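# Hang the held hanger on the rack rail

## Task

The left gripper starts out holding a hanger. Hook that hanger onto the rail so the rail alone carries it. Any other hanger already on the rail must still be hanging there at the end. The rack is free-standing and must stay upright where it is; a tilt beyond a small amount fails the scene immediately. Nothing may rely on the robot to stay in place at the end. Finally open the gripper and move the arm away.

## Robot and tools

Robot: two 6-joint arms with parallel-jaw grippers, named left_arm and right_arm. The names are labels only and do not tell you which side of a picture an arm appears on. Base poses in the scene frame: left_arm at (-0.047, +0.314, 0) m, quat_wxyz (+0.995, 0, 0, +0.097); right_arm at (-0.016, -0.328, 0) m, quat_wxyz (+1.000, 0, 0, -0.025).

Scene frame: origin on the tabletop midway between the arms, +x pointing out across the table, +z up, left_arm on the +y side. On each gripper, the fingers extend along its local +z and separate along its local y. The reported end_effector_position sits between the pads, roughly 1 cm short of the fingertips.

execute_actions takes "actions", a list holding zero or one entry, plus an optional "pictures" boolean (true attaches every camera image).
- Empty list: no command; simply reports the present state.
- Motion entry: {"rows": [...], "steps": n}. rows has 1 to 15 rows, and steps runs 1 to 15 (15 when omitted). Each step lasts 1/30 s and uses one row. If there are fewer rows than steps, the final row is held for the remaining steps.
- Wait entry: {"steps": n} with no rows, n up to 300. Nothing new is commanded; it returns once n steps have elapsed since the previous result, and the time you spend replying counts toward those steps.
A refused call does nothing to the robot.

Every row is one flat list of 14 numbers covering both arms, even when only one arm should move. Order: left_arm waist, shoulder, elbow, wrist pitch, wrist yaw, wrist roll, gripper; then the same seven for right_arm. The six joint values are absolute target angles in radians, in the same convention as the Joint positions readout, not offsets. Stated ranges for every arm: waist -2.618 to 3.054, shoulder 0.000 to 3.142, elbow 0.000 to 3.142, wrist pitch -1.571 to 1.571, wrist yaw -1.571 to 1.571, wrist roll -2.094 to 2.094. A true joint end may differ from these by up to 0.036 rad. A call is refused when a target is more than 0.036 rad outside a range and also farther out than the joint's last reported angle. Targets beyond the true end are clipped there, and a "joint sent to its limit" line may appear (possibly about an earlier action); its absence proves nothing. The gripper value is an absolute setting from -1 (closed) to +1 (fully open).

Motion behaviour: friction may leave a joint up to about 0.031 rad short, so tiny changes may not move it. Each step, a joint's target is capped to lie within a fixed distance of its measured angle: 0.202 rad waist, 0.258 shoulder, 0.238 elbow, 0.573 wrist pitch, 0.522 wrist yaw and roll. If targets would move a gripper over 70 mm from where it is, all that arm's targets are pulled back proportionally. Between calls the arms keep heading for the last row you sent, until everything has nearly stopped or some step is HELD; after that only a new action moves them on. Fingers already moving keep going. The simulation runs on while you think and write.

Gripping: grip_measured is the motor position on the -1..+1 scale. Pads touch at about -0.94, and each millimetre of object width adds about 0.0208; each gripper has a fixed offset up to about 0.02. Fingers are spring-coupled, so on contact they stop while the motor keeps approaching your number; sending lower numbers squeezes harder, up to roughly 50 to 62 N per pad (less on thin parts, with brief spikes on first contact). To keep a grasp, keep sending the same closing number in every row.

Result lines: the state line `left_arm: …` | `right_arm: …` gives each gripper's position (m) and quat_wxyz in the scene frame, with more error at long reach. Joint positions lists six angles (rad) and the opening in metres (0.093 fully open to 0.000 closed; when gripping a rigid flat object it can sit up to about 12 mm under its width, and lower still for soft, small or round items). Joint velocities gives rates. Joint torques give total drive output with per-arm offset, scale and noise, nonzero even unloaded. "joint command not followed" means a clearance check altered or blocked some joint targets; HELD marks steps where your row was not sent in full. MOTOR HOT warns from 75 °C; OVER-TEMPERATURE FAULT reports an arm stopped (at 90 °C briefly, at 100 °C it goes limp and drops). Holding loads heats motors, even while you are thinking.

zoom_image: "camera" is one of cam_head_left, cam_head_right, cam_high, cam_low, cam_left_wrist, cam_right_wrist (each 504x504), and "region" is [x0, y0, x1, y1] in pixels from the top-left, no larger than 504 by 504. It returns a closer look at that camera's latest image.

read_manual: optional "section" (only "licences"); returns licence text and never moves anything.

finished_scene: "scene" is the current scene's number. Replying without any tool call also ends things.

Avoid: letting the arms collide or press on each other, tipping or shoving the rack, knocking anything off the table, dropping the hanger, slamming or pushing hard. Outside disturbances sometimes nudge loose objects. Quick, smooth, low-effort motion is preferred.

Each tool is called after "Request:" as name(argument=value, ...) on one line, values as JSON.

## Session

Request:
execute_actions(actions=[])

Scene clock: 0.00 s of 4000.00 s.
left_arm: end_effector_position=(+0.2774, -0.0241, +0.3901) grip_measured=-0.828 end_effector_quat_wxyz=(+0.585, +0.123, +0.796, -0.092) | right_arm: end_effector_position=(+0.3553, -0.3405, +0.3970) grip_measured=+1.000 end_effector_quat_wxyz=(+0.702, +0.013, +0.712, -0.008)
Joint positions: left_arm=[-1.229  1.619  1.75  -0.526 -0.687 -0.262  0.005] | right_arm=[ 0.011  1.032  1.034 -0.017 -0.011  0.007  0.093]
Joint velocities: left_arm=[ 0.007  0.002 -0.002 -0.051 -0.051  0.007 -0.   ] | right_arm=[-0.012 -0.017 -0.007 -0.022 -0.051 -0.022  0.   ]
Joint torques (N m, as the arm reports them, + toward a larger angle): no reading
Motor temperatures (°C, as the motors report them): left_arm=[25 29 32 43 23 24] | right_arm=[23 27 34 33 26 23]

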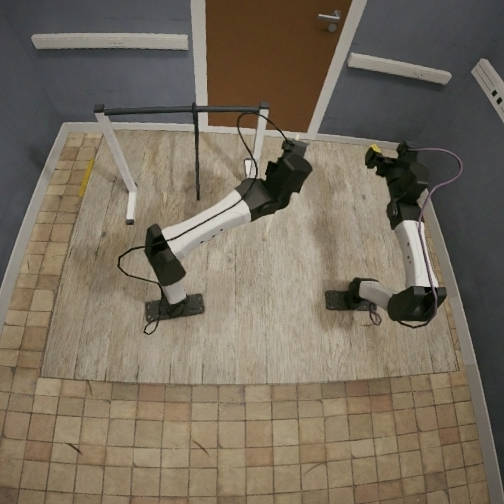

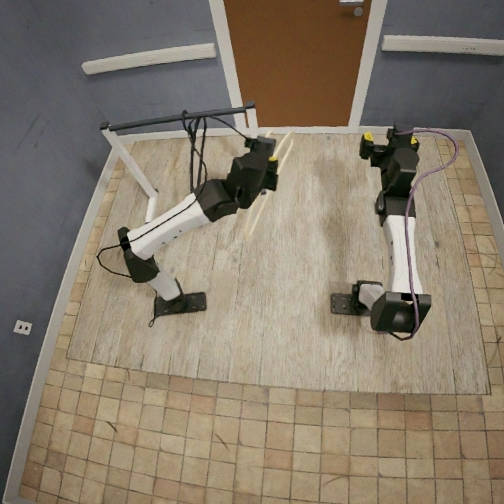

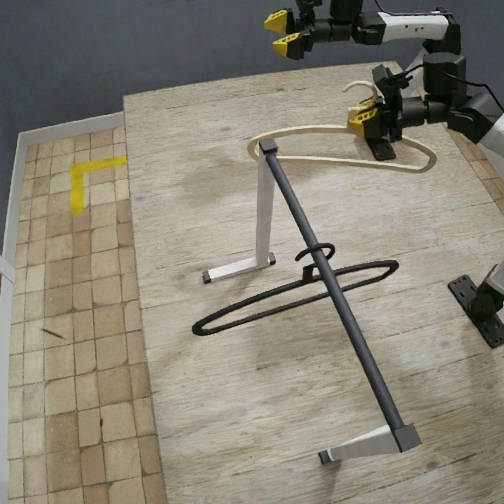

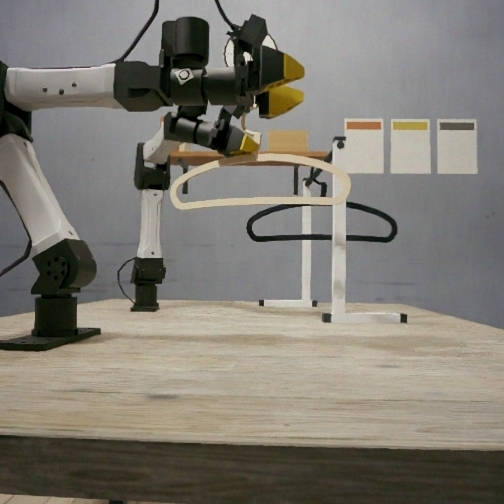

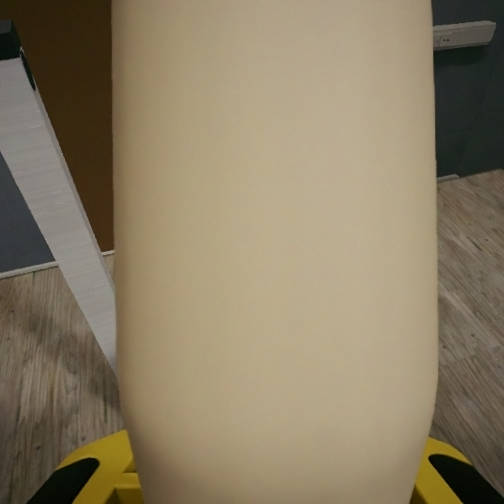

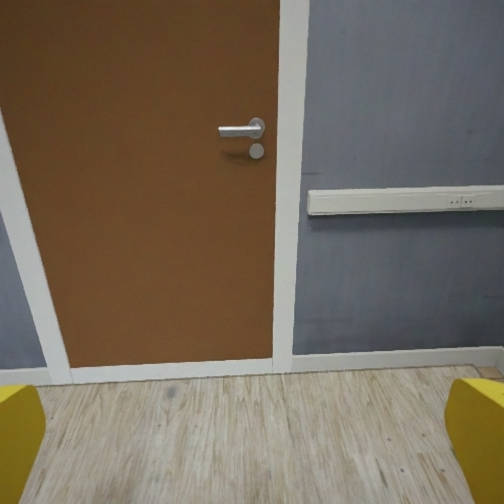

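Request:
execute_actions(actions=[{"rows":[[-1.229,1.61,1.75,-0.52,-0.67,-0.255,-1,0.011,1.032,1.034,-0.017,-0.011,0.007,1],[-1.229,1.59,1.745,-0.52,-0.645,-0.245,-1,0.011,1.032,1.034,-0.017,-0.011,0.007,1],[-1.229,1.56,1.74,-0.525,-0.62,-0.235,-1,0.011,1.032,1.034,-0.017,-0.011,0.007,1],[-1.229,1.53,1.735,-0.53,-0.59,-0.225,-1,0.011,1.032,1.034,-0.017,-0.011,0.007,1],[-1.229,1.495,1.725,-0.535,-0.56,-0.215,-1,0.011,1.032,1.034,-0.017,-0.011,0.007,1],[-1.229,1.46,1.715,-0.54,-0.535,-0.205,-1,0.011,1.032,1.034,-0.017,-0.011,0.007,1],[-1.229,1.425,1.705,-0.545,-0.51,-0.195,-1,0.011,1.032,1.034,-0.017,-0.011,0.007,1],[-1.229,1.39,1.695,-0.55,-0.485,-0.185,-1,0.011,1.032,1.034,-0.017,-0.011,0.007,1],[-1.229,1.355,1.685,-0.555,-0.46,-0.175,-1,0.011,1.032,1.034,-0.017,-0.011,0.007,1],[-1.229,1.32,1.675,-0.56,-0.435,-0.165,-1,0.011,1.032,1.034,-0.017,-0.011,0.007,1],[-1.229,1.285,1.665,-0.565,-0.41,-0.155,-1,0.011,1.032,1.034,-0.017,-0.011,0.007,1],[-1.229,1.25,1.655,-0.57,-0.385,-0.145,-1,0.011,1.032,1.034,-0.017,-0.011,0.007,1],[-1.229,1.215,1.645,-0.575,-0.36,-0.135,-1,0.011,1.032,1.034,-0.017,-0.011,0.007,1],[-1.229,1.18,1.635,-0.58,-0.335,-0.125,-1,0.011,1.032,1.034,-0.017,-0.011,0.007,1],[-1.229,1.145,1.625,-0.585,-0.31,-0.115,-1,0.011,1.032,1.034,-0.017,-0.011,0.007,1]]}], pictures=false)

Request:
execute_actions(actions=[{"rows":[[-1.227,1.11,1.615,-0.59,-0.285,-0.105,-1,0.011,1.032,1.034,-0.017,-0.011,0.007,1],[-1.22,1.075,1.605,-0.59,-0.26,-0.095,-1,0.011,1.032,1.034,-0.017,-0.011,0.007,1],[-1.21,1.04,1.595,-0.595,-0.235,-0.085,-1,0.011,1.032,1.034,-0.017,-0.011,0.007,1],[-1.20,1.005,1.585,-0.595,-0.21,-0.075,-1,0.011,1.032,1.034,-0.017,-0.011,0.007,1],[-1.185,0.97,1.575,-0.60,-0.185,-0.065,-1,0.011,1.032,1.034,-0.017,-0.011,0.007,1],[-1.17,0.935,1.565,-0.60,-0.16,-0.055,-1,0.011,1.032,1.034,-0.017,-0.011,0.007,1],[-1.15,0.90,1.555,-0.605,-0.135,-0.045,-1,0.011,1.032,1.034,-0.017,-0.011,0.007,1],[-1.13,0.865,1.545,-0.605,-0.11,-0.035,-1,0.011,1.032,1.034,-0.017,-0.011,0.007,1],[-1.105,0.83,1.535,-0.61,-0.09,-0.025,-1,0.011,1.032,1.034,-0.017,-0.011,0.007,1],[-1.08,0.795,1.525,-0.61,-0.07,-0.02,-1,0.011,1.032,1.034,-0.017,-0.011,0.007,1],[-1.05,0.76,1.515,-0.615,-0.05,-0.01,-1,0.011,1.032,1.034,-0.017,-0.011,0.007,1],[-1.02,0.73,1.505,-0.615,-0.035,-0.005,-1,0.011,1.032,1.034,-0.017,-0.011,0.007,1],[-0.985,0.70,1.495,-0.62,-0.02,0,-1,0.011,1.032,1.034,-0.017,-0.011,0.007,1],[-0.95,0.675,1.485,-0.62,-0.01,0.005,-1,0.011,1.032,1.034,-0.017,-0.011,0.007,1],[-0.91,0.655,1.475,-0.625,0.0,0.01,-1,0.011,1.032,1.034,-0.017,-0.011,0.007,1]]}], pictures=false)

Request:
execute_actions(actions=[{"rows":[[-0.87,0.64,1.465,-0.625,0.005,0.01,-1,0.011,1.032,1.034,-0.017,-0.011,0.007,1],[-0.825,0.63,1.455,-0.625,0.005,0.01,-1,0.011,1.032,1.034,-0.017,-0.011,0.007,1],[-0.78,0.62,1.445,-0.625,0.005,0.01,-1,0.011,1.032,1.034,-0.017,-0.011,0.007,1],[-0.735,0.61,1.435,-0.625,0.005,0.01,-1,0.011,1.032,1.034,-0.017,-0.011,0.007,1],[-0.69,0.605,1.425,-0.625,0.005,0.01,-1,0.011,1.032,1.034,-0.017,-0.011,0.007,1],[-0.645,0.60,1.415,-0.625,0.005,0.01,-1,0.011,1.032,1.034,-0.017,-0.011,0.007,1],[-0.60,0.595,1.405,-0.625,0.005,0.01,-1,0.011,1.032,1.034,-0.017,-0.011,0.007,1],[-0.555,0.59,1.395,-0.625,0.005,0.01,-1,0.011,1.032,1.034,-0.017,-0.011,0.007,1],[-0.51,0.585,1.385,-0.625,0.005,0.01,-1,0.011,1.032,1.034,-0.017,-0.011,0.007,1],[-0.465,0.58,1.375,-0.625,0.005,0.01,-1,0.011,1.032,1.034,-0.017,-0.011,0.007,1],[-0.42,0.575,1.365,-0.625,0.005,0.01,-1,0.011,1.032,1.034,-0.017,-0.011,0.007,1],[-0.375,0.57,1.355,-0.625,0.005,0.01,-1,0.011,1.032,1.034,-0.017,-0.011,0.007,1],[-0.33,0.565,1.345,-0.625,0.005,0.01,-1,0.011,1.032,1.034,-0.017,-0.011,0.007,1],[-0.285,0.56,1.335,-0.625,0.005,0.01,-1,0.011,1.032,1.034,-0.017,-0.011,0.007,1],[-0.24,0.555,1.325,-0.625,0.005,0.01,-1,0.011,1.032,1.034,-0.017,-0.011,0.007,1]]}], pictures=false)

Request:
execute_actions(actions=[{"rows":[[-0.20,0.55,1.31,-0.625,0.005,0.01,-1,0.011,1.032,1.034,-0.017,-0.011,0.007,1],[-0.16,0.54,1.295,-0.625,0.005,0.01,-1,0.011,1.032,1.034,-0.017,-0.011,0.007,1],[-0.125,0.53,1.28,-0.625,0.005,0.01,-1,0.011,1.032,1.034,-0.017,-0.011,0.007,1],[-0.095,0.52,1.26,-0.625,0.005,0.01,-1,0.011,1.032,1.034,-0.017,-0.011,0.007,1],[-0.07,0.51,1.24,-0.625,0.005,0.01,-1,0.011,1.032,1.034,-0.017,-0.011,0.007,1],[-0.055,0.50,1.22,-0.625,0.005,0.01,-1,0.011,1.032,1.034,-0.017,-0.011,0.007,1],[-0.045,0.49,1.20,-0.625,0.005,0.01,-1,0.011,1.032,1.034,-0.017,-0.011,0.007,1],[-0.04,0.48,1.18,-0.625,0.005,0.01,-1,0.011,1.032,1.034,-0.017,-0.011,0.007,1],[-0.04,0.47,1.165,-0.625,0.005,0.01,-1,0.011,1.032,1.034,-0.017,-0.011,0.007,1],[-0.04,0.465,1.155,-0.625,0.005,0.01,-1,0.011,1.032,1.034,-0.017,-0.011,0.007,1],[-0.04,0.46,1.15,-0.625,0.005,0.01,-1,0.011,1.032,1.034,-0.017,-0.011,0.007,1]],"steps":15}])

Request:
zoom_image(camera="cam_low", region=[140, 110, 360, 260])

Scene clock: 49.87 s of 4000.00 s.
left_arm: end_effector_position=(+0.1900, +0.0465, +0.4898) grip_measured=-0.970 end_effector_quat_wxyz=(+0.619, +0.188, +0.725, -0.237) | right_arm: end_effector_position=(+0.3553, -0.3405, +0.3970) grip_measured=+1.000 end_effector_quat_wxyz=(+0.702, +0.013, +0.712, -0.008)
Joint positions: left_arm=[-1.229  1.218  1.658 -0.573 -0.413 -0.164  0.   ] | right_arm=[ 0.011  1.032  1.034 -0.017 -0.011  0.007  0.093]
Joint velocities: left_arm=[-0.002 -1.136 -0.193 -0.081  0.608  0.3    0.   ] | right_arm=[-0.002 -0.017 -0.012 -0.007  0.022  0.007  0.   ]
Joint torques (N m, as the arm reports them, + toward a larger angle): left_arm=[-0.16 -4.27  5.5   2.1  -0.05  0.1 ] | right_arm=[-0.49 -2.54  9.46  2.33 -0.08  0.  ]
Motor temperatures (°C, as the motors report them): left_arm=[25 36 39 50 23 24] | right_arm=[23 28 39 38 26 23]
Steps of this call (steps 1 to 90: nothing new was sent; then 46.37 s passed at rest; steps 91 to 105: all 15 steps of this action). Readings (joint positions):
91: left_arm=[-1.229 1.619 1.750 -0.529 -0.685 -0.262] | right_arm=[0.011 1.032 1.034 -0.017 -0.011 0.007]
92: left_arm=[-1.229 1.619 1.750 -0.529 -0.679 -0.261] | right_arm=[0.011 1.032 1.034 -0.017 -0.011 0.007]
94: left_arm=[-1.229 1.607 1.744 -0.532 -0.653 -0.254] | right_arm=[0.011 1.032 1.034 -0.017 -0.011 0.007]
98: left_arm=[-1.229 1.505 1.703 -0.558 -0.569 -0.227] | right_arm=[0.011 1.032 1.034 -0.017 -0.011 0.007]
105: the state above

Scene clock: 50.37 s of 4000.00 s.
left_arm: end_effector_position=(+0.0932, +0.1910, +0.5441) grip_measured=-0.970 end_effector_quat_wxyz=(+0.712, +0.211, +0.608, -0.281) | right_arm: end_effector_position=(+0.3553, -0.3405, +0.3970) grip_measured=+1.000 end_effector_quat_wxyz=(+0.702, +0.013, +0.712, -0.008)
Joint positions: left_arm=[-0.978  0.709  1.505 -0.623 -0.074 -0.028  0.   ] | right_arm=[ 0.011  1.032  1.034 -0.017 -0.011  0.007  0.093]
Joint velocities: left_arm=[ 1.043 -0.842 -0.203  0.022  0.388  0.095  0.   ] | right_arm=[-0.027 -0.017  0.017  0.037  0.007 -0.022  0.   ]
Joint torques (N m, as the arm reports them, + toward a larger angle): left_arm=[0.22 2.95 3.78 2.18 0.05 0.09] | right_arm=[-0.52 -2.56  9.44  2.34 -0.08 -0.01]
Motor temperatures (°C, as the motors report them): left_arm=[25 36 39 50 23 24] | right_arm=[23 28 39 38 26 23]
Steps of this call (steps 1 to 15: all 15 steps of this action). Readings (joint positions):
1: left_arm=[-1.229 1.179 1.650 -0.574 -0.390 -0.155] | right_arm=[0.011 1.032 1.034 -0.017 -0.011 0.007]
2: left_arm=[-1.229 1.141 1.641 -0.575 -0.367 -0.145] | right_arm=[0.011 1.032 1.034 -0.017 -0.011 0.007]
4: left_arm=[-1.223 1.071 1.621 -0.580 -0.317 -0.126] | right_arm=[0.011 1.032 1.034 -0.017 -0.011 0.007]
8: left_arm=[-1.170 0.940 1.575 -0.597 -0.217 -0.086] | right_arm=[0.011 1.032 1.034 -0.017 -0.011 0.007]
15: the state above

Scene clock: 50.87 s of 4000.00 s.
left_arm: end_effector_position=(+0.1306, +0.2914, +0.4997) grip_measured=-0.970 end_effector_quat_wxyz=(+0.744, +0.042, +0.665, -0.047) | right_arm: end_effector_position=(+0.3553, -0.3405, +0.3970) grip_measured=+1.000 end_effector_quat_wxyz=(+0.702, +0.013, +0.712, -0.008)
Joint positions: left_arm=[-0.32   0.593  1.347 -0.642 -0.001 -0.001  0.   ] | right_arm=[ 0.011  1.032  1.034 -0.017 -0.011  0.007  0.093]
Joint velocities: left_arm=[ 1.277 -0.134 -0.3   -0.11  -0.037 -0.037  0.   ] | right_arm=[ 0.012  0.002 -0.022  0.007  0.066  0.051  0.   ]
Joint torques (N m, as the arm reports them, + toward a larger angle): left_arm=[-0.15  0.87  5.3   2.45  0.02  0.08] | right_arm=[-0.5  -2.61  9.42  2.34 -0.07  0.  ]
Motor temperatures (°C, as the motors report them): left_arm=[25 36 39 50 23 24] | right_arm=[23 28 39 38 26 23]
Steps of this call (steps 1 to 15: all 15 steps of this action). Readings (joint positions):
1: left_arm=[-0.941 0.681 1.498 -0.624 -0.060 -0.023] | right_arm=[0.011 1.032 1.034 -0.017 -0.011 0.007]
2: left_arm=[-0.901 0.658 1.491 -0.624 -0.048 -0.018] | right_arm=[0.011 1.032 1.034 -0.017 -0.011 0.007]
4: left_arm=[-0.816 0.624 1.477 -0.625 -0.032 -0.011] | right_arm=[0.011 1.032 1.034 -0.017 -0.011 0.007]
8: left_arm=[-0.636 0.601 1.433 -0.626 -0.013 -0.005] | right_arm=[0.011 1.032 1.034 -0.017 -0.011 0.007]
15: the state above

Scene clock: 51.37 s of 4000.00 s.
left_arm: end_effector_position=(+0.1336, +0.3398, +0.4406) grip_measured=-0.970 end_effector_quat_wxyz=(+0.712, -0.050, +0.699, +0.051) | right_arm: end_effector_position=(+0.3553, -0.3405, +0.3970) grip_measured=+1.000 end_effector_quat_wxyz=(+0.702, +0.013, +0.712, -0.008)
Joint positions: left_arm=[-0.051  0.484  1.157 -0.654 -0.    -0.     0.   ] | right_arm=[ 0.011  1.032  1.034 -0.017 -0.011  0.007  0.093]
Joint velocities: left_arm=[-0.007  0.002 -0.012 -0.125  0.037 -0.007  0.   ] | right_arm=[ 0.012  0.022 -0.012 -0.022 -0.022  0.037  0.   ]
Joint torques (N m, as the arm reports them, + toward a larger angle): left_arm=[0.62 1.46 5.63 2.53 0.02 0.09] | right_arm=[-0.5  -2.44  9.41  2.3  -0.08 -0.01]
Motor temperatures (°C, as the motors report them): left_arm=[25 36 38 50 23 24] | right_arm=[23 28 39 38 26 23]
Steps of this call (steps 1 to 15: all 15 steps of this action). Readings (joint positions):
1: left_arm=[-0.277 0.587 1.336 -0.643 -0.000 -0.001] | right_arm=[0.011 1.032 1.034 -0.017 -0.011 0.007]
2: left_arm=[-0.234 0.579 1.324 -0.643 -0.000 -0.000] | right_arm=[0.011 1.032 1.034 -0.017 -0.011 0.007]
4: left_arm=[-0.158 0.560 1.297 -0.644 0.000 -0.000] | right_arm=[0.011 1.032 1.034 -0.017 -0.011 0.007]
8: left_arm=[-0.065 0.514 1.225 -0.645 -0.000 -0.000] | right_arm=[0.011 1.032 1.034 -0.017 -0.011 0.007]
15: the state above

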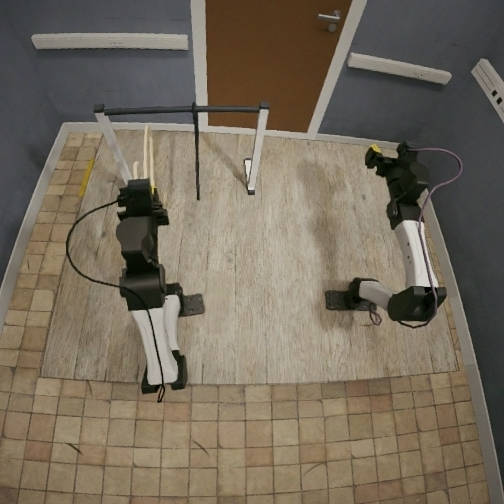

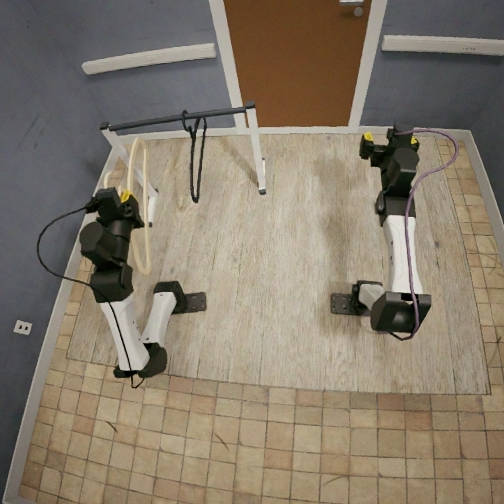

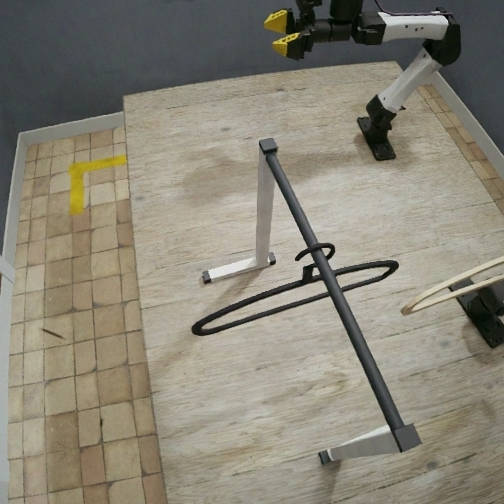

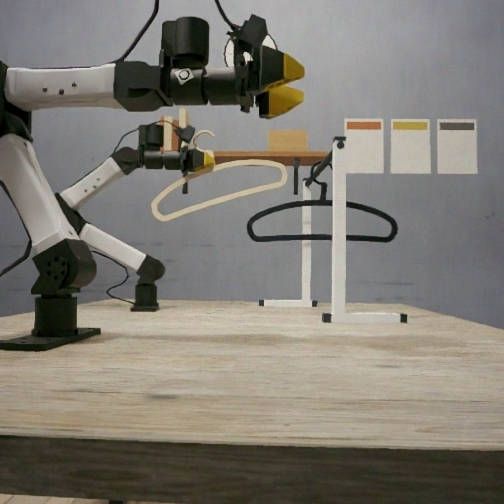

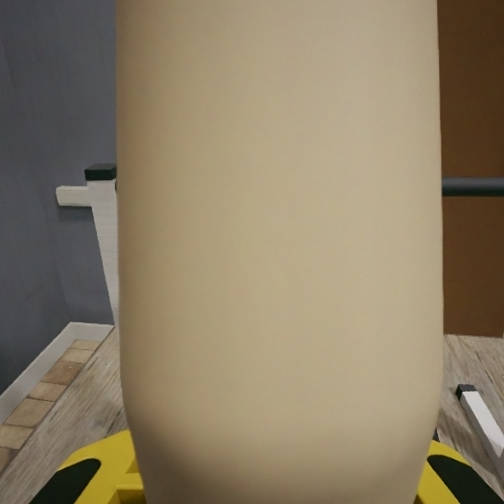

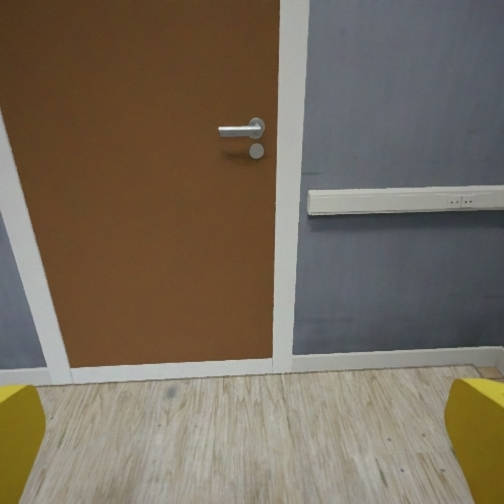

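Region (140, 110, 360, 260) of cam_low's 504x504 image, scaled by 2.291, with more detail than that image has; it fills the top 344 rows of this view, and the rest is white.

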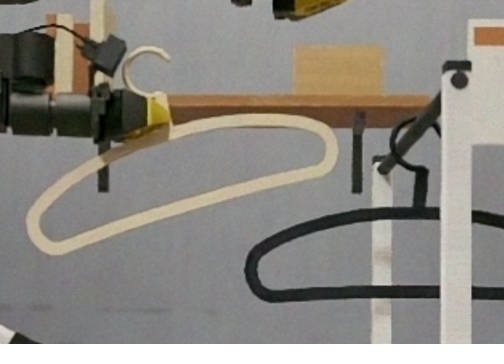

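Request:
execute_actions(actions=[{"rows":[[-0.045,0.48,1.14,-0.62,0.005,0.01,-1,0.011,1.032,1.034,-0.017,-0.011,0.007,1],[-0.045,0.48,1.125,-0.615,0.005,0.01,-1,0.011,1.032,1.034,-0.017,-0.011,0.007,1],[-0.045,0.48,1.105,-0.61,0.005,0.01,-1,0.011,1.032,1.034,-0.017,-0.011,0.007,1],[-0.045,0.48,1.085,-0.60,0.005,0.01,-1,0.011,1.032,1.034,-0.017,-0.011,0.007,1],[-0.045,0.48,1.06,-0.59,0.005,0.01,-1,0.011,1.032,1.034,-0.017,-0.011,0.007,1],[-0.045,0.48,1.035,-0.58,0.005,0.01,-1,0.011,1.032,1.034,-0.017,-0.011,0.007,1],[-0.045,0.48,1.01,-0.57,0.005,0.01,-1,0.011,1.032,1.034,-0.017,-0.011,0.007,1],[-0.045,0.48,0.985,-0.56,0.005,0.01,-1,0.011,1.032,1.034,-0.017,-0.011,0.007,1],[-0.045,0.485,0.96,-0.545,0.005,0.01,-1,0.011,1.032,1.034,-0.017,-0.011,0.007,1],[-0.045,0.49,0.94,-0.53,0.005,0.01,-1,0.011,1.032,1.034,-0.017,-0.011,0.007,1],[-0.045,0.495,0.92,-0.515,0.005,0.01,-1,0.011,1.032,1.034,-0.017,-0.011,0.007,1],[-0.045,0.505,0.905,-0.495,0.005,0.01,-1,0.011,1.032,1.034,-0.017,-0.011,0.007,1],[-0.045,0.52,0.895,-0.475,0.005,0.01,-1,0.011,1.032,1.034,-0.017,-0.011,0.007,1],[-0.045,0.54,0.89,-0.45,0.005,0.01,-1,0.011,1.032,1.034,-0.017,-0.011,0.007,1],[-0.045,0.565,0.89,-0.425,0.005,0.01,-1,0.011,1.032,1.034,-0.017,-0.011,0.007,1]]}], pictures=false)

Request:
execute_actions(actions=[{"rows":[[-0.045,0.59,0.89,-0.40,0.005,0.01,-1,0.011,1.032,1.034,-0.017,-0.011,0.007,1],[-0.045,0.62,0.895,-0.37,0.005,0.01,-1,0.011,1.032,1.034,-0.017,-0.011,0.007,1],[-0.045,0.65,0.90,-0.34,0.005,0.01,-1,0.011,1.032,1.034,-0.017,-0.011,0.007,1],[-0.045,0.68,0.905,-0.31,0.005,0.01,-1,0.011,1.032,1.034,-0.017,-0.011,0.007,1],[-0.045,0.71,0.915,-0.285,0.005,0.01,-1,0.011,1.032,1.034,-0.017,-0.011,0.007,1],[-0.045,0.74,0.925,-0.26,0.005,0.01,-1,0.011,1.032,1.034,-0.017,-0.011,0.007,1],[-0.045,0.77,0.935,-0.235,0.005,0.01,-1,0.011,1.032,1.034,-0.017,-0.011,0.007,1],[-0.045,0.80,0.943,-0.21,0.005,0.01,-1,0.011,1.032,1.034,-0.017,-0.011,0.007,1],[-0.045,0.83,0.951,-0.187,0.005,0.01,-1,0.011,1.032,1.034,-0.017,-0.011,0.007,1],[-0.045,0.86,0.961,-0.168,0.005,0.01,-1,0.011,1.032,1.034,-0.017,-0.011,0.007,1],[-0.045,0.89,0.972,-0.15,0.005,0.01,-1,0.011,1.032,1.034,-0.017,-0.011,0.007,1],[-0.045,0.92,0.984,-0.133,0.005,0.01,-1,0.011,1.032,1.034,-0.017,-0.011,0.007,1],[-0.045,0.95,0.997,-0.117,0.005,0.01,-1,0.011,1.032,1.034,-0.017,-0.011,0.007,1],[-0.045,0.98,1.011,-0.102,0.005,0.01,-1,0.011,1.032,1.034,-0.017,-0.011,0.007,1],[-0.045,1.01,1.026,-0.088,0.005,0.01,-1,0.011,1.032,1.034,-0.017,-0.011,0.007,1]]}], pictures=false)

Request:
execute_actions(actions=[{"rows":[[-0.045,1.04,1.041,-0.075,0.005,0.01,-1,0.011,1.032,1.034,-0.017,-0.011,0.007,1],[-0.045,1.07,1.057,-0.062,0.005,0.01,-1,0.011,1.032,1.034,-0.017,-0.011,0.007,1],[-0.045,1.10,1.073,-0.05,0.005,0.01,-1,0.011,1.032,1.034,-0.017,-0.011,0.007,1],[-0.045,1.128,1.089,-0.039,0.005,0.01,-1,0.011,1.032,1.034,-0.017,-0.011,0.007,1],[-0.045,1.153,1.104,-0.029,0.005,0.01,-1,0.011,1.032,1.034,-0.017,-0.011,0.007,1],[-0.045,1.175,1.117,-0.021,0.005,0.01,-1,0.011,1.032,1.034,-0.017,-0.011,0.007,1],[-0.045,1.193,1.128,-0.015,0.005,0.01,-1,0.011,1.032,1.034,-0.017,-0.011,0.007,1],[-0.045,1.208,1.137,-0.01,0.005,0.01,-1,0.011,1.032,1.034,-0.017,-0.011,0.007,1],[-0.045,1.219,1.143,-0.007,0.005,0.01,-1,0.011,1.032,1.034,-0.017,-0.011,0.007,1],[-0.045,1.226,1.147,-0.005,0.005,0.01,-1,0.011,1.032,1.034,-0.017,-0.011,0.007,1],[-0.045,1.229,1.148,-0.005,0.005,0.01,-1,0.011,1.032,1.034,-0.017,-0.011,0.007,1]],"steps":15}], pictures=false)

Request:
execute_actions(actions=[{"steps":8}])

Request:
zoom_image(camera="cam_low", region=[240, 135, 360, 215])

Scene clock: 91.30 s of 4000.00 s.
left_arm: end_effector_position=(+0.1833, +0.3470, +0.3505) grip_measured=-0.970 end_effector_quat_wxyz=(+0.643, -0.054, +0.762, +0.046) | right_arm: end_effector_position=(+0.3553, -0.3405, +0.3970) grip_measured=+1.000 end_effector_quat_wxyz=(+0.702, +0.013, +0.712, -0.008)
Joint positions: left_arm=[-0.051  0.513  0.901 -0.557 -0.    -0.     0.   ] | right_arm=[ 0.011  1.032  1.034 -0.017 -0.011  0.007  0.093]
Joint velocities: left_arm=[-0.017  0.481 -0.125  0.447  0.007 -0.022  0.   ] | right_arm=[-0.007 -0.007 -0.027 -0.037 -0.066  0.037  0.   ]
Joint torques (N m, as the arm reports them, + toward a larger angle): left_arm=[0.29 4.23 7.55 2.96 0.01 0.09] | right_arm=[-0.55 -2.56  9.42  2.33 -0.09  0.01]
Motor temperatures (°C, as the motors report them): left_arm=[25 31 36 55 23 24] | right_arm=[23 28 41 40 26 23]
Steps of this call (steps 1 to 15: the robot went on to your last target; steps 16 to 90: nothing new was sent; then 36.43 s passed at rest; steps 91 to 105: all 15 steps of this action). Readings (joint positions):
91: left_arm=[-0.051 0.484 1.157 -0.654 -0.000 -0.000] | right_arm=[0.011 1.032 1.034 -0.017 -0.011 0.007]
92: left_arm=[-0.051 0.484 1.153 -0.652 -0.000 -0.000] | right_arm=[0.011 1.032 1.034 -0.017 -0.011 0.007]
94: left_arm=[-0.051 0.484 1.133 -0.639 -0.000 -0.000] | right_arm=[0.011 1.032 1.034 -0.017 -0.011 0.007]
98: left_arm=[-0.051 0.484 1.040 -0.614 -0.000 -0.000] | right_arm=[0.011 1.032 1.034 -0.017 -0.011 0.007]
105: the state above

Scene clock: 91.80 s of 4000.00 s.
left_arm: end_effector_position=(+0.2971, +0.3633, +0.3513) grip_measured=-0.970 end_effector_quat_wxyz=(+0.639, -0.055, +0.766, +0.046) | right_arm: end_effector_position=(+0.3553, -0.3405, +0.3970) grip_measured=+1.000 end_effector_quat_wxyz=(+0.702, +0.013, +0.712, -0.008)
Joint positions: left_arm=[-0.051  0.95   0.978 -0.209 -0.    -0.     0.   ] | right_arm=[ 0.011  1.032  1.034 -0.017 -0.011  0.007  0.093]
Joint velocities: left_arm=[-0.002  0.833  0.413  0.593 -0.022  0.037  0.   ] | right_arm=[-0.007 -0.002 -0.007 -0.037  0.037  0.037  0.   ]
Joint torques (N m, as the arm reports them, + toward a larger angle): left_arm=[ 0.28 -1.66 11.27  2.7   0.01  0.09] | right_arm=[-0.54 -2.49  9.46  2.34 -0.08  0.02]
Motor temperatures (°C, as the motors report them): left_arm=[25 31 36 55 23 24] | right_arm=[23 28 41 40 26 23]
Steps of this call (steps 1 to 15: all 15 steps of this action). Readings (joint positions):
1: left_arm=[-0.051 0.533 0.898 -0.539 -0.000 -0.000] | right_arm=[0.011 1.032 1.034 -0.017 -0.011 0.007]
2: left_arm=[-0.051 0.557 0.898 -0.517 -0.000 -0.000] | right_arm=[0.011 1.032 1.034 -0.017 -0.011 0.007]
4: left_arm=[-0.051 0.612 0.898 -0.463 -0.000 -0.000] | right_arm=[0.011 1.032 1.034 -0.017 -0.011 0.007]
8: left_arm=[-0.051 0.737 0.905 -0.359 -0.000 -0.000] | right_arm=[0.011 1.032 1.034 -0.017 -0.011 0.007]
15: the state above

Scene clock: 92.30 s of 4000.00 s.
left_arm: end_effector_position=(+0.3676, +0.3734, +0.3557) grip_measured=-0.970 end_effector_quat_wxyz=(+0.645, -0.054, +0.761, +0.046) | right_arm: end_effector_position=(+0.3553, -0.3405, +0.3970) grip_measured=+1.000 end_effector_quat_wxyz=(+0.702, +0.013, +0.712, -0.008)
Joint positions: left_arm=[-0.051  1.224  1.118 -0.06  -0.    -0.     0.   ] | right_arm=[ 0.011  1.032  1.034 -0.017 -0.011  0.007  0.093]
Joint velocities: left_arm=[-0.002  0.002  0.002  0.139  0.007 -0.007  0.   ] | right_arm=[ 0.002 -0.012 -0.012 -0.081 -0.007  0.022  0.   ]
Joint torques (N m, as the arm reports them, + toward a larger angle): left_arm=[ 0.28 -5.3  12.15  2.75  0.02  0.09] | right_arm=[-0.52 -2.47  9.49  2.31 -0.08 -0.01]
Motor temperatures (°C, as the motors report them): left_arm=[25 31 37 55 23 24] | right_arm=[23 28 41 40 26 23]
Steps of this call (steps 1 to 15: all 15 steps of this action). Readings (joint positions):
1: left_arm=[-0.051 0.979 0.992 -0.191 -0.000 -0.000] | right_arm=[0.011 1.032 1.034 -0.017 -0.011 0.007]
2: left_arm=[-0.051 1.008 1.008 -0.174 -0.000 -0.000] | right_arm=[0.011 1.032 1.034 -0.017 -0.011 0.007]
4: left_arm=[-0.051 1.068 1.040 -0.141 -0.000 -0.000] | right_arm=[0.011 1.032 1.034 -0.017 -0.011 0.007]
8: left_arm=[-0.051 1.170 1.095 -0.090 -0.000 -0.000] | right_arm=[0.011 1.032 1.034 -0.017 -0.011 0.007]
15: the state above

Scene clock: 92.57 s of 4000.00 s.
left_arm: end_effector_position=(+0.3680, +0.3735, +0.3584) grip_measured=-0.970 end_effector_quat_wxyz=(+0.649, -0.054, +0.758, +0.046) | right_arm: end_effector_position=(+0.3553, -0.3405, +0.3970) grip_measured=+1.000 end_effector_quat_wxyz=(+0.702, +0.013, +0.712, -0.008)
Joint positions: left_arm=[-0.051  1.224  1.118 -0.048 -0.    -0.     0.   ] | right_arm=[ 0.011  1.032  1.034 -0.017 -0.011  0.007  0.093]
Joint velocities: left_arm=[-0.002 -0.002  0.022  0.037 -0.037  0.051  0.   ] | right_arm=[-0.012 -0.012 -0.012  0.007 -0.037 -0.022  0.   ]
Joint torques (N m, as the arm reports them, + toward a larger angle): left_arm=[ 0.26 -5.23 12.22  2.74  0.02  0.09] | right_arm=[-0.54 -2.56  9.5   2.33 -0.09  0.  ]
Motor temperatures (°C, as the motors report them): left_arm=[25 31 37 55 23 24] | right_arm=[23 28 41 40 26 23]
Steps of this call (steps 1 to 8: the robot went on to your last target). Readings (joint positions):
1: left_arm=[-0.051 1.224 1.118 -0.056 -0.000 -0.000] | right_arm=[0.011 1.032 1.034 -0.017 -0.011 0.007]
2: left_arm=[-0.051 1.224 1.118 -0.054 -0.000 -0.000] | right_arm=[0.011 1.032 1.034 -0.017 -0.011 0.007]
4: left_arm=[-0.051 1.224 1.118 -0.051 -0.000 -0.000] | right_arm=[0.011 1.032 1.034 -0.017 -0.011 0.007]
8: the state above

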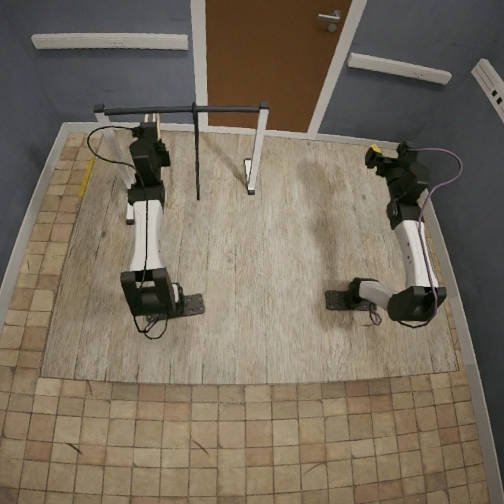

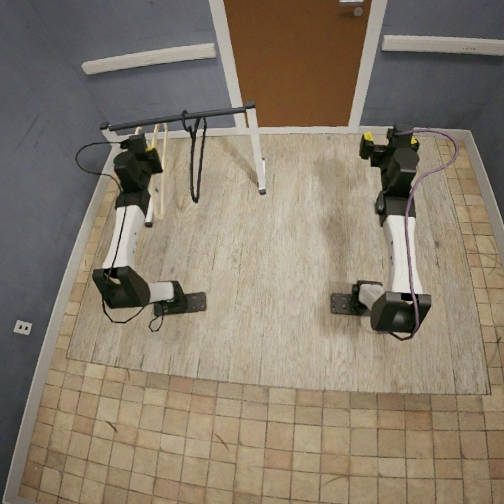

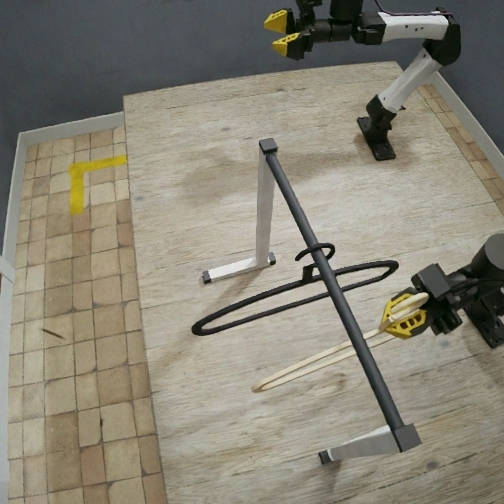

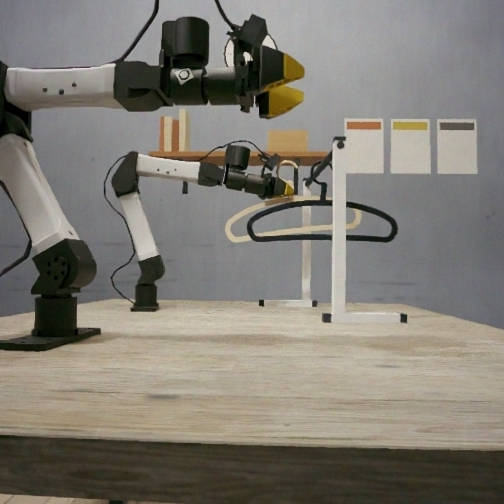

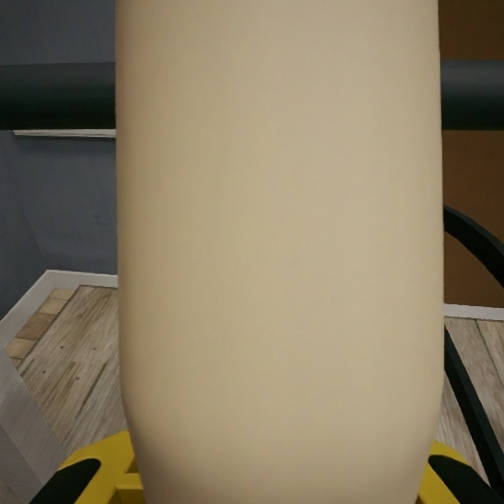

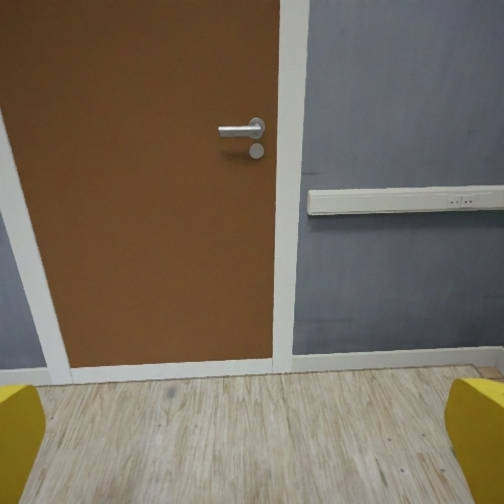

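Region (240, 135, 360, 215) of cam_low's 504x504 image, scaled by 4.200, with more detail than that image has.

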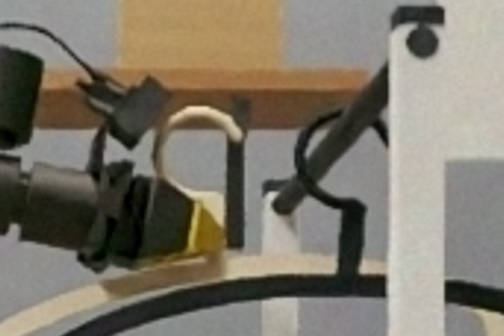

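Request:
execute_actions(actions=[{"rows":[[-0.045,1.237,1.152,-0.015,0.005,0.01,-1,0.011,1.032,1.034,-0.017,-0.011,0.007,1],[-0.045,1.249,1.161,-0.015,0.005,0.01,-1,0.011,1.032,1.034,-0.017,-0.011,0.007,1],[-0.045,1.263,1.172,-0.015,0.005,0.01,-1,0.011,1.032,1.034,-0.017,-0.011,0.007,1],[-0.045,1.279,1.185,-0.015,0.005,0.01,-1,0.011,1.032,1.034,-0.017,-0.011,0.007,1],[-0.045,1.295,1.198,-0.015,0.005,0.01,-1,0.011,1.032,1.034,-0.017,-0.011,0.007,1],[-0.045,1.311,1.212,-0.015,0.005,0.01,-1,0.011,1.032,1.034,-0.017,-0.011,0.007,1],[-0.045,1.327,1.226,-0.015,0.005,0.01,-1,0.011,1.032,1.034,-0.017,-0.011,0.007,1],[-0.045,1.343,1.24,-0.015,0.005,0.01,-1,0.011,1.032,1.034,-0.017,-0.011,0.007,1],[-0.045,1.359,1.254,-0.015,0.005,0.01,-1,0.011,1.032,1.034,-0.017,-0.011,0.007,1],[-0.045,1.374,1.268,-0.015,0.005,0.01,-1,0.011,1.032,1.034,-0.017,-0.011,0.007,1],[-0.045,1.387,1.28,-0.015,0.005,0.01,-1,0.011,1.032,1.034,-0.017,-0.011,0.007,1],[-0.045,1.397,1.29,-0.015,0.005,0.01,-1,0.011,1.032,1.034,-0.017,-0.011,0.007,1],[-0.045,1.404,1.297,-0.015,0.005,0.01,-1,0.011,1.032,1.034,-0.017,-0.011,0.007,1],[-0.045,1.408,1.301,-0.015,0.005,0.01,-1,0.011,1.032,1.034,-0.017,-0.011,0.007,1]],"steps":15}], pictures=false)

Request:
execute_actions(actions=[{"steps":6}])

Request:
zoom_image(camera="cam_low", region=[240, 135, 360, 215])

Request:
zoom_image(camera="cam_high", region=[310, 250, 450, 390])

Scene clock: 113.77 s of 4000.00 s.
left_arm: end_effector_position=(+0.4117, +0.3798, +0.3596) grip_measured=-0.970 end_effector_quat_wxyz=(+0.641, -0.055, +0.764, +0.046) | right_arm: end_effector_position=(+0.3553, -0.3405, +0.3970) grip_measured=+1.000 end_effector_quat_wxyz=(+0.702, +0.013, +0.712, -0.008)
Joint positions: left_arm=[-0.051  1.397  1.269 -0.046 -0.    -0.     0.   ] | right_arm=[ 0.011  1.032  1.034 -0.017 -0.011  0.007  0.093]
Joint velocities: left_arm=[-0.002  0.144  0.076  0.051 -0.022  0.095  0.   ] | right_arm=[-0.017  0.022 -0.002  0.037 -0.007  0.037  0.   ]
Joint torques (N m, as the arm reports them, + toward a larger angle): left_arm=[ 0.27 -7.7  11.97  2.61  0.02  0.09] | right_arm=[-0.52 -2.55  9.51  2.33 -0.1   0.02]
Motor temperatures (°C, as the motors report them): left_arm=[25 32 44 58 23 24] | right_arm=[23 28 42 40 26 23]
Steps of this call (steps 1 to 30: the robot went on to your last target; steps 31 to 100: nothing new was sent; then 17.37 s passed at rest; steps 101 to 115: all 15 steps of this action). Readings (joint positions):
101: left_arm=[-0.051 1.224 1.118 -0.047 -0.000 -0.000] | right_arm=[0.011 1.032 1.034 -0.017 -0.011 0.007]
102: left_arm=[-0.051 1.225 1.121 -0.048 -0.000 -0.000] | right_arm=[0.011 1.032 1.034 -0.017 -0.011 0.007]
104: left_arm=[-0.051 1.240 1.139 -0.048 -0.000 -0.000] | right_arm=[0.011 1.032 1.034 -0.017 -0.011 0.007]
108: left_arm=[-0.051 1.299 1.196 -0.047 -0.000 -0.000] | right_arm=[0.011 1.032 1.034 -0.017 -0.011 0.007]
115: the state above

Scene clock: 113.97 s of 4000.00 s.
left_arm: end_effector_position=(+0.4132, +0.3800, +0.3597) grip_measured=-0.970 end_effector_quat_wxyz=(+0.641, -0.055, +0.764, +0.046) | right_arm: end_effector_position=(+0.3553, -0.3405, +0.3970) grip_measured=+1.000 end_effector_quat_wxyz=(+0.702, +0.013, +0.712, -0.008)
Joint positions: left_arm=[-0.051  1.403  1.274 -0.046 -0.    -0.     0.   ] | right_arm=[ 0.011  1.032  1.034 -0.017 -0.011  0.007  0.093]
Joint velocities: left_arm=[-0.002  0.002  0.022  0.022 -0.066 -0.007  0.   ] | right_arm=[-0.007 -0.012  0.022  0.037 -0.037  0.037  0.   ]
Joint torques (N m, as the arm reports them, + toward a larger angle): left_arm=[ 0.27 -7.26 11.81  2.59  0.02  0.09] | right_arm=[-0.54 -2.47  9.51  2.33 -0.09  0.01]
Motor temperatures (°C, as the motors report them): left_arm=[25 32 44 58 23 24] | right_arm=[23 28 42 40 26 23]
Steps of this call (steps 1 to 6: the robot went on to your last target). Readings (joint positions):
1: left_arm=[-0.051 1.401 1.271 -0.046 -0.000 -0.000] | right_arm=[0.011 1.032 1.034 -0.017 -0.011 0.007]
2: left_arm=[-0.051 1.403 1.271 -0.046 -0.000 -0.000] | right_arm=[0.011 1.032 1.034 -0.017 -0.011 0.007]
4: left_arm=[-0.051 1.403 1.272 -0.046 -0.000 -0.000] | right_arm=[0.011 1.032 1.034 -0.017 -0.011 0.007]
6: the state above

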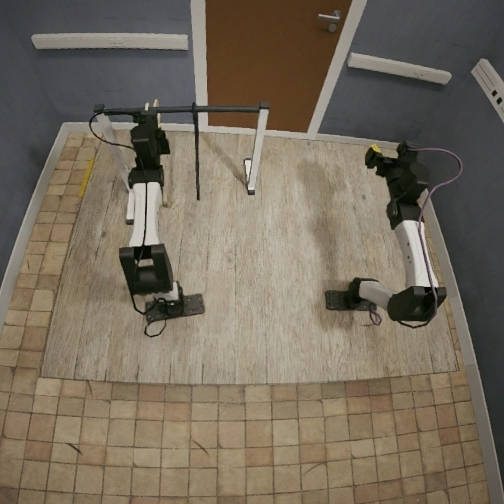

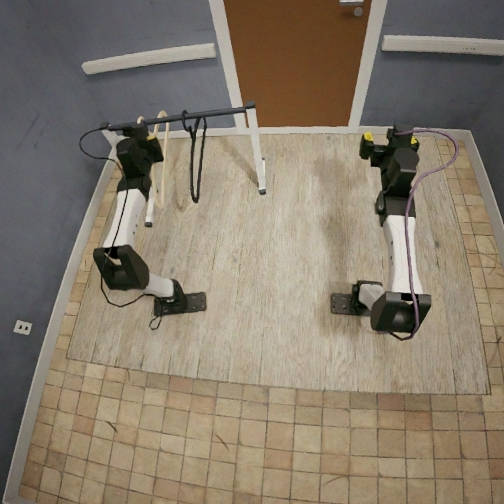

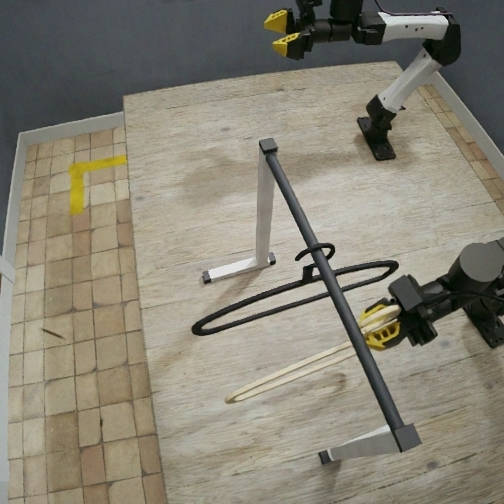

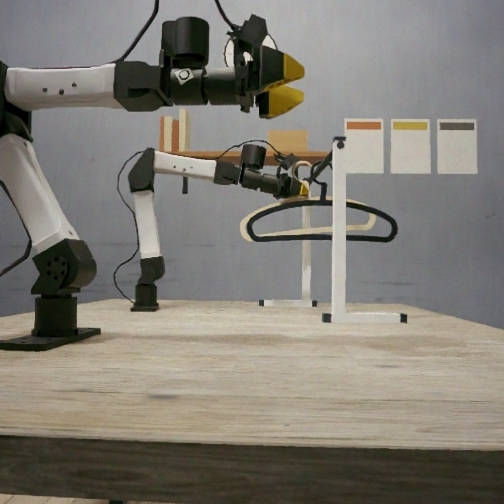

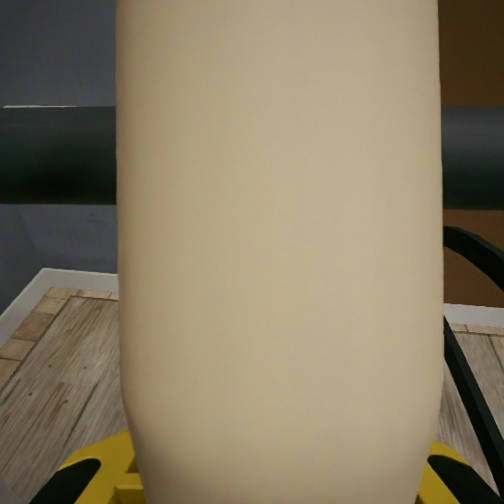

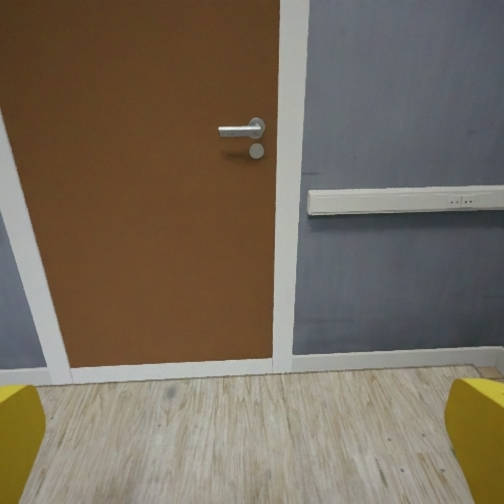

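Region (240, 135, 360, 215) of cam_low's 504x504 image, scaled by 4.200, with more detail than that image has.

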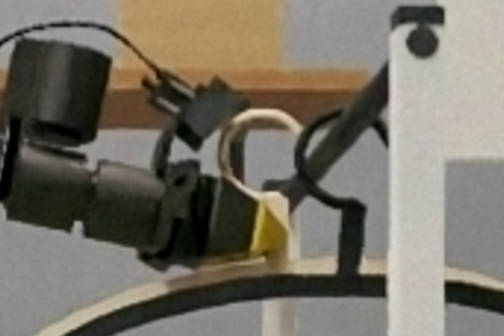

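Region (310, 250, 450, 390) of cam_high's 504x504 image, scaled by 3.600, with more detail than that image has.

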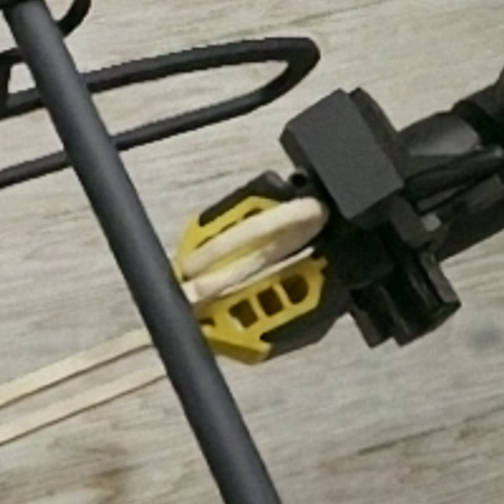

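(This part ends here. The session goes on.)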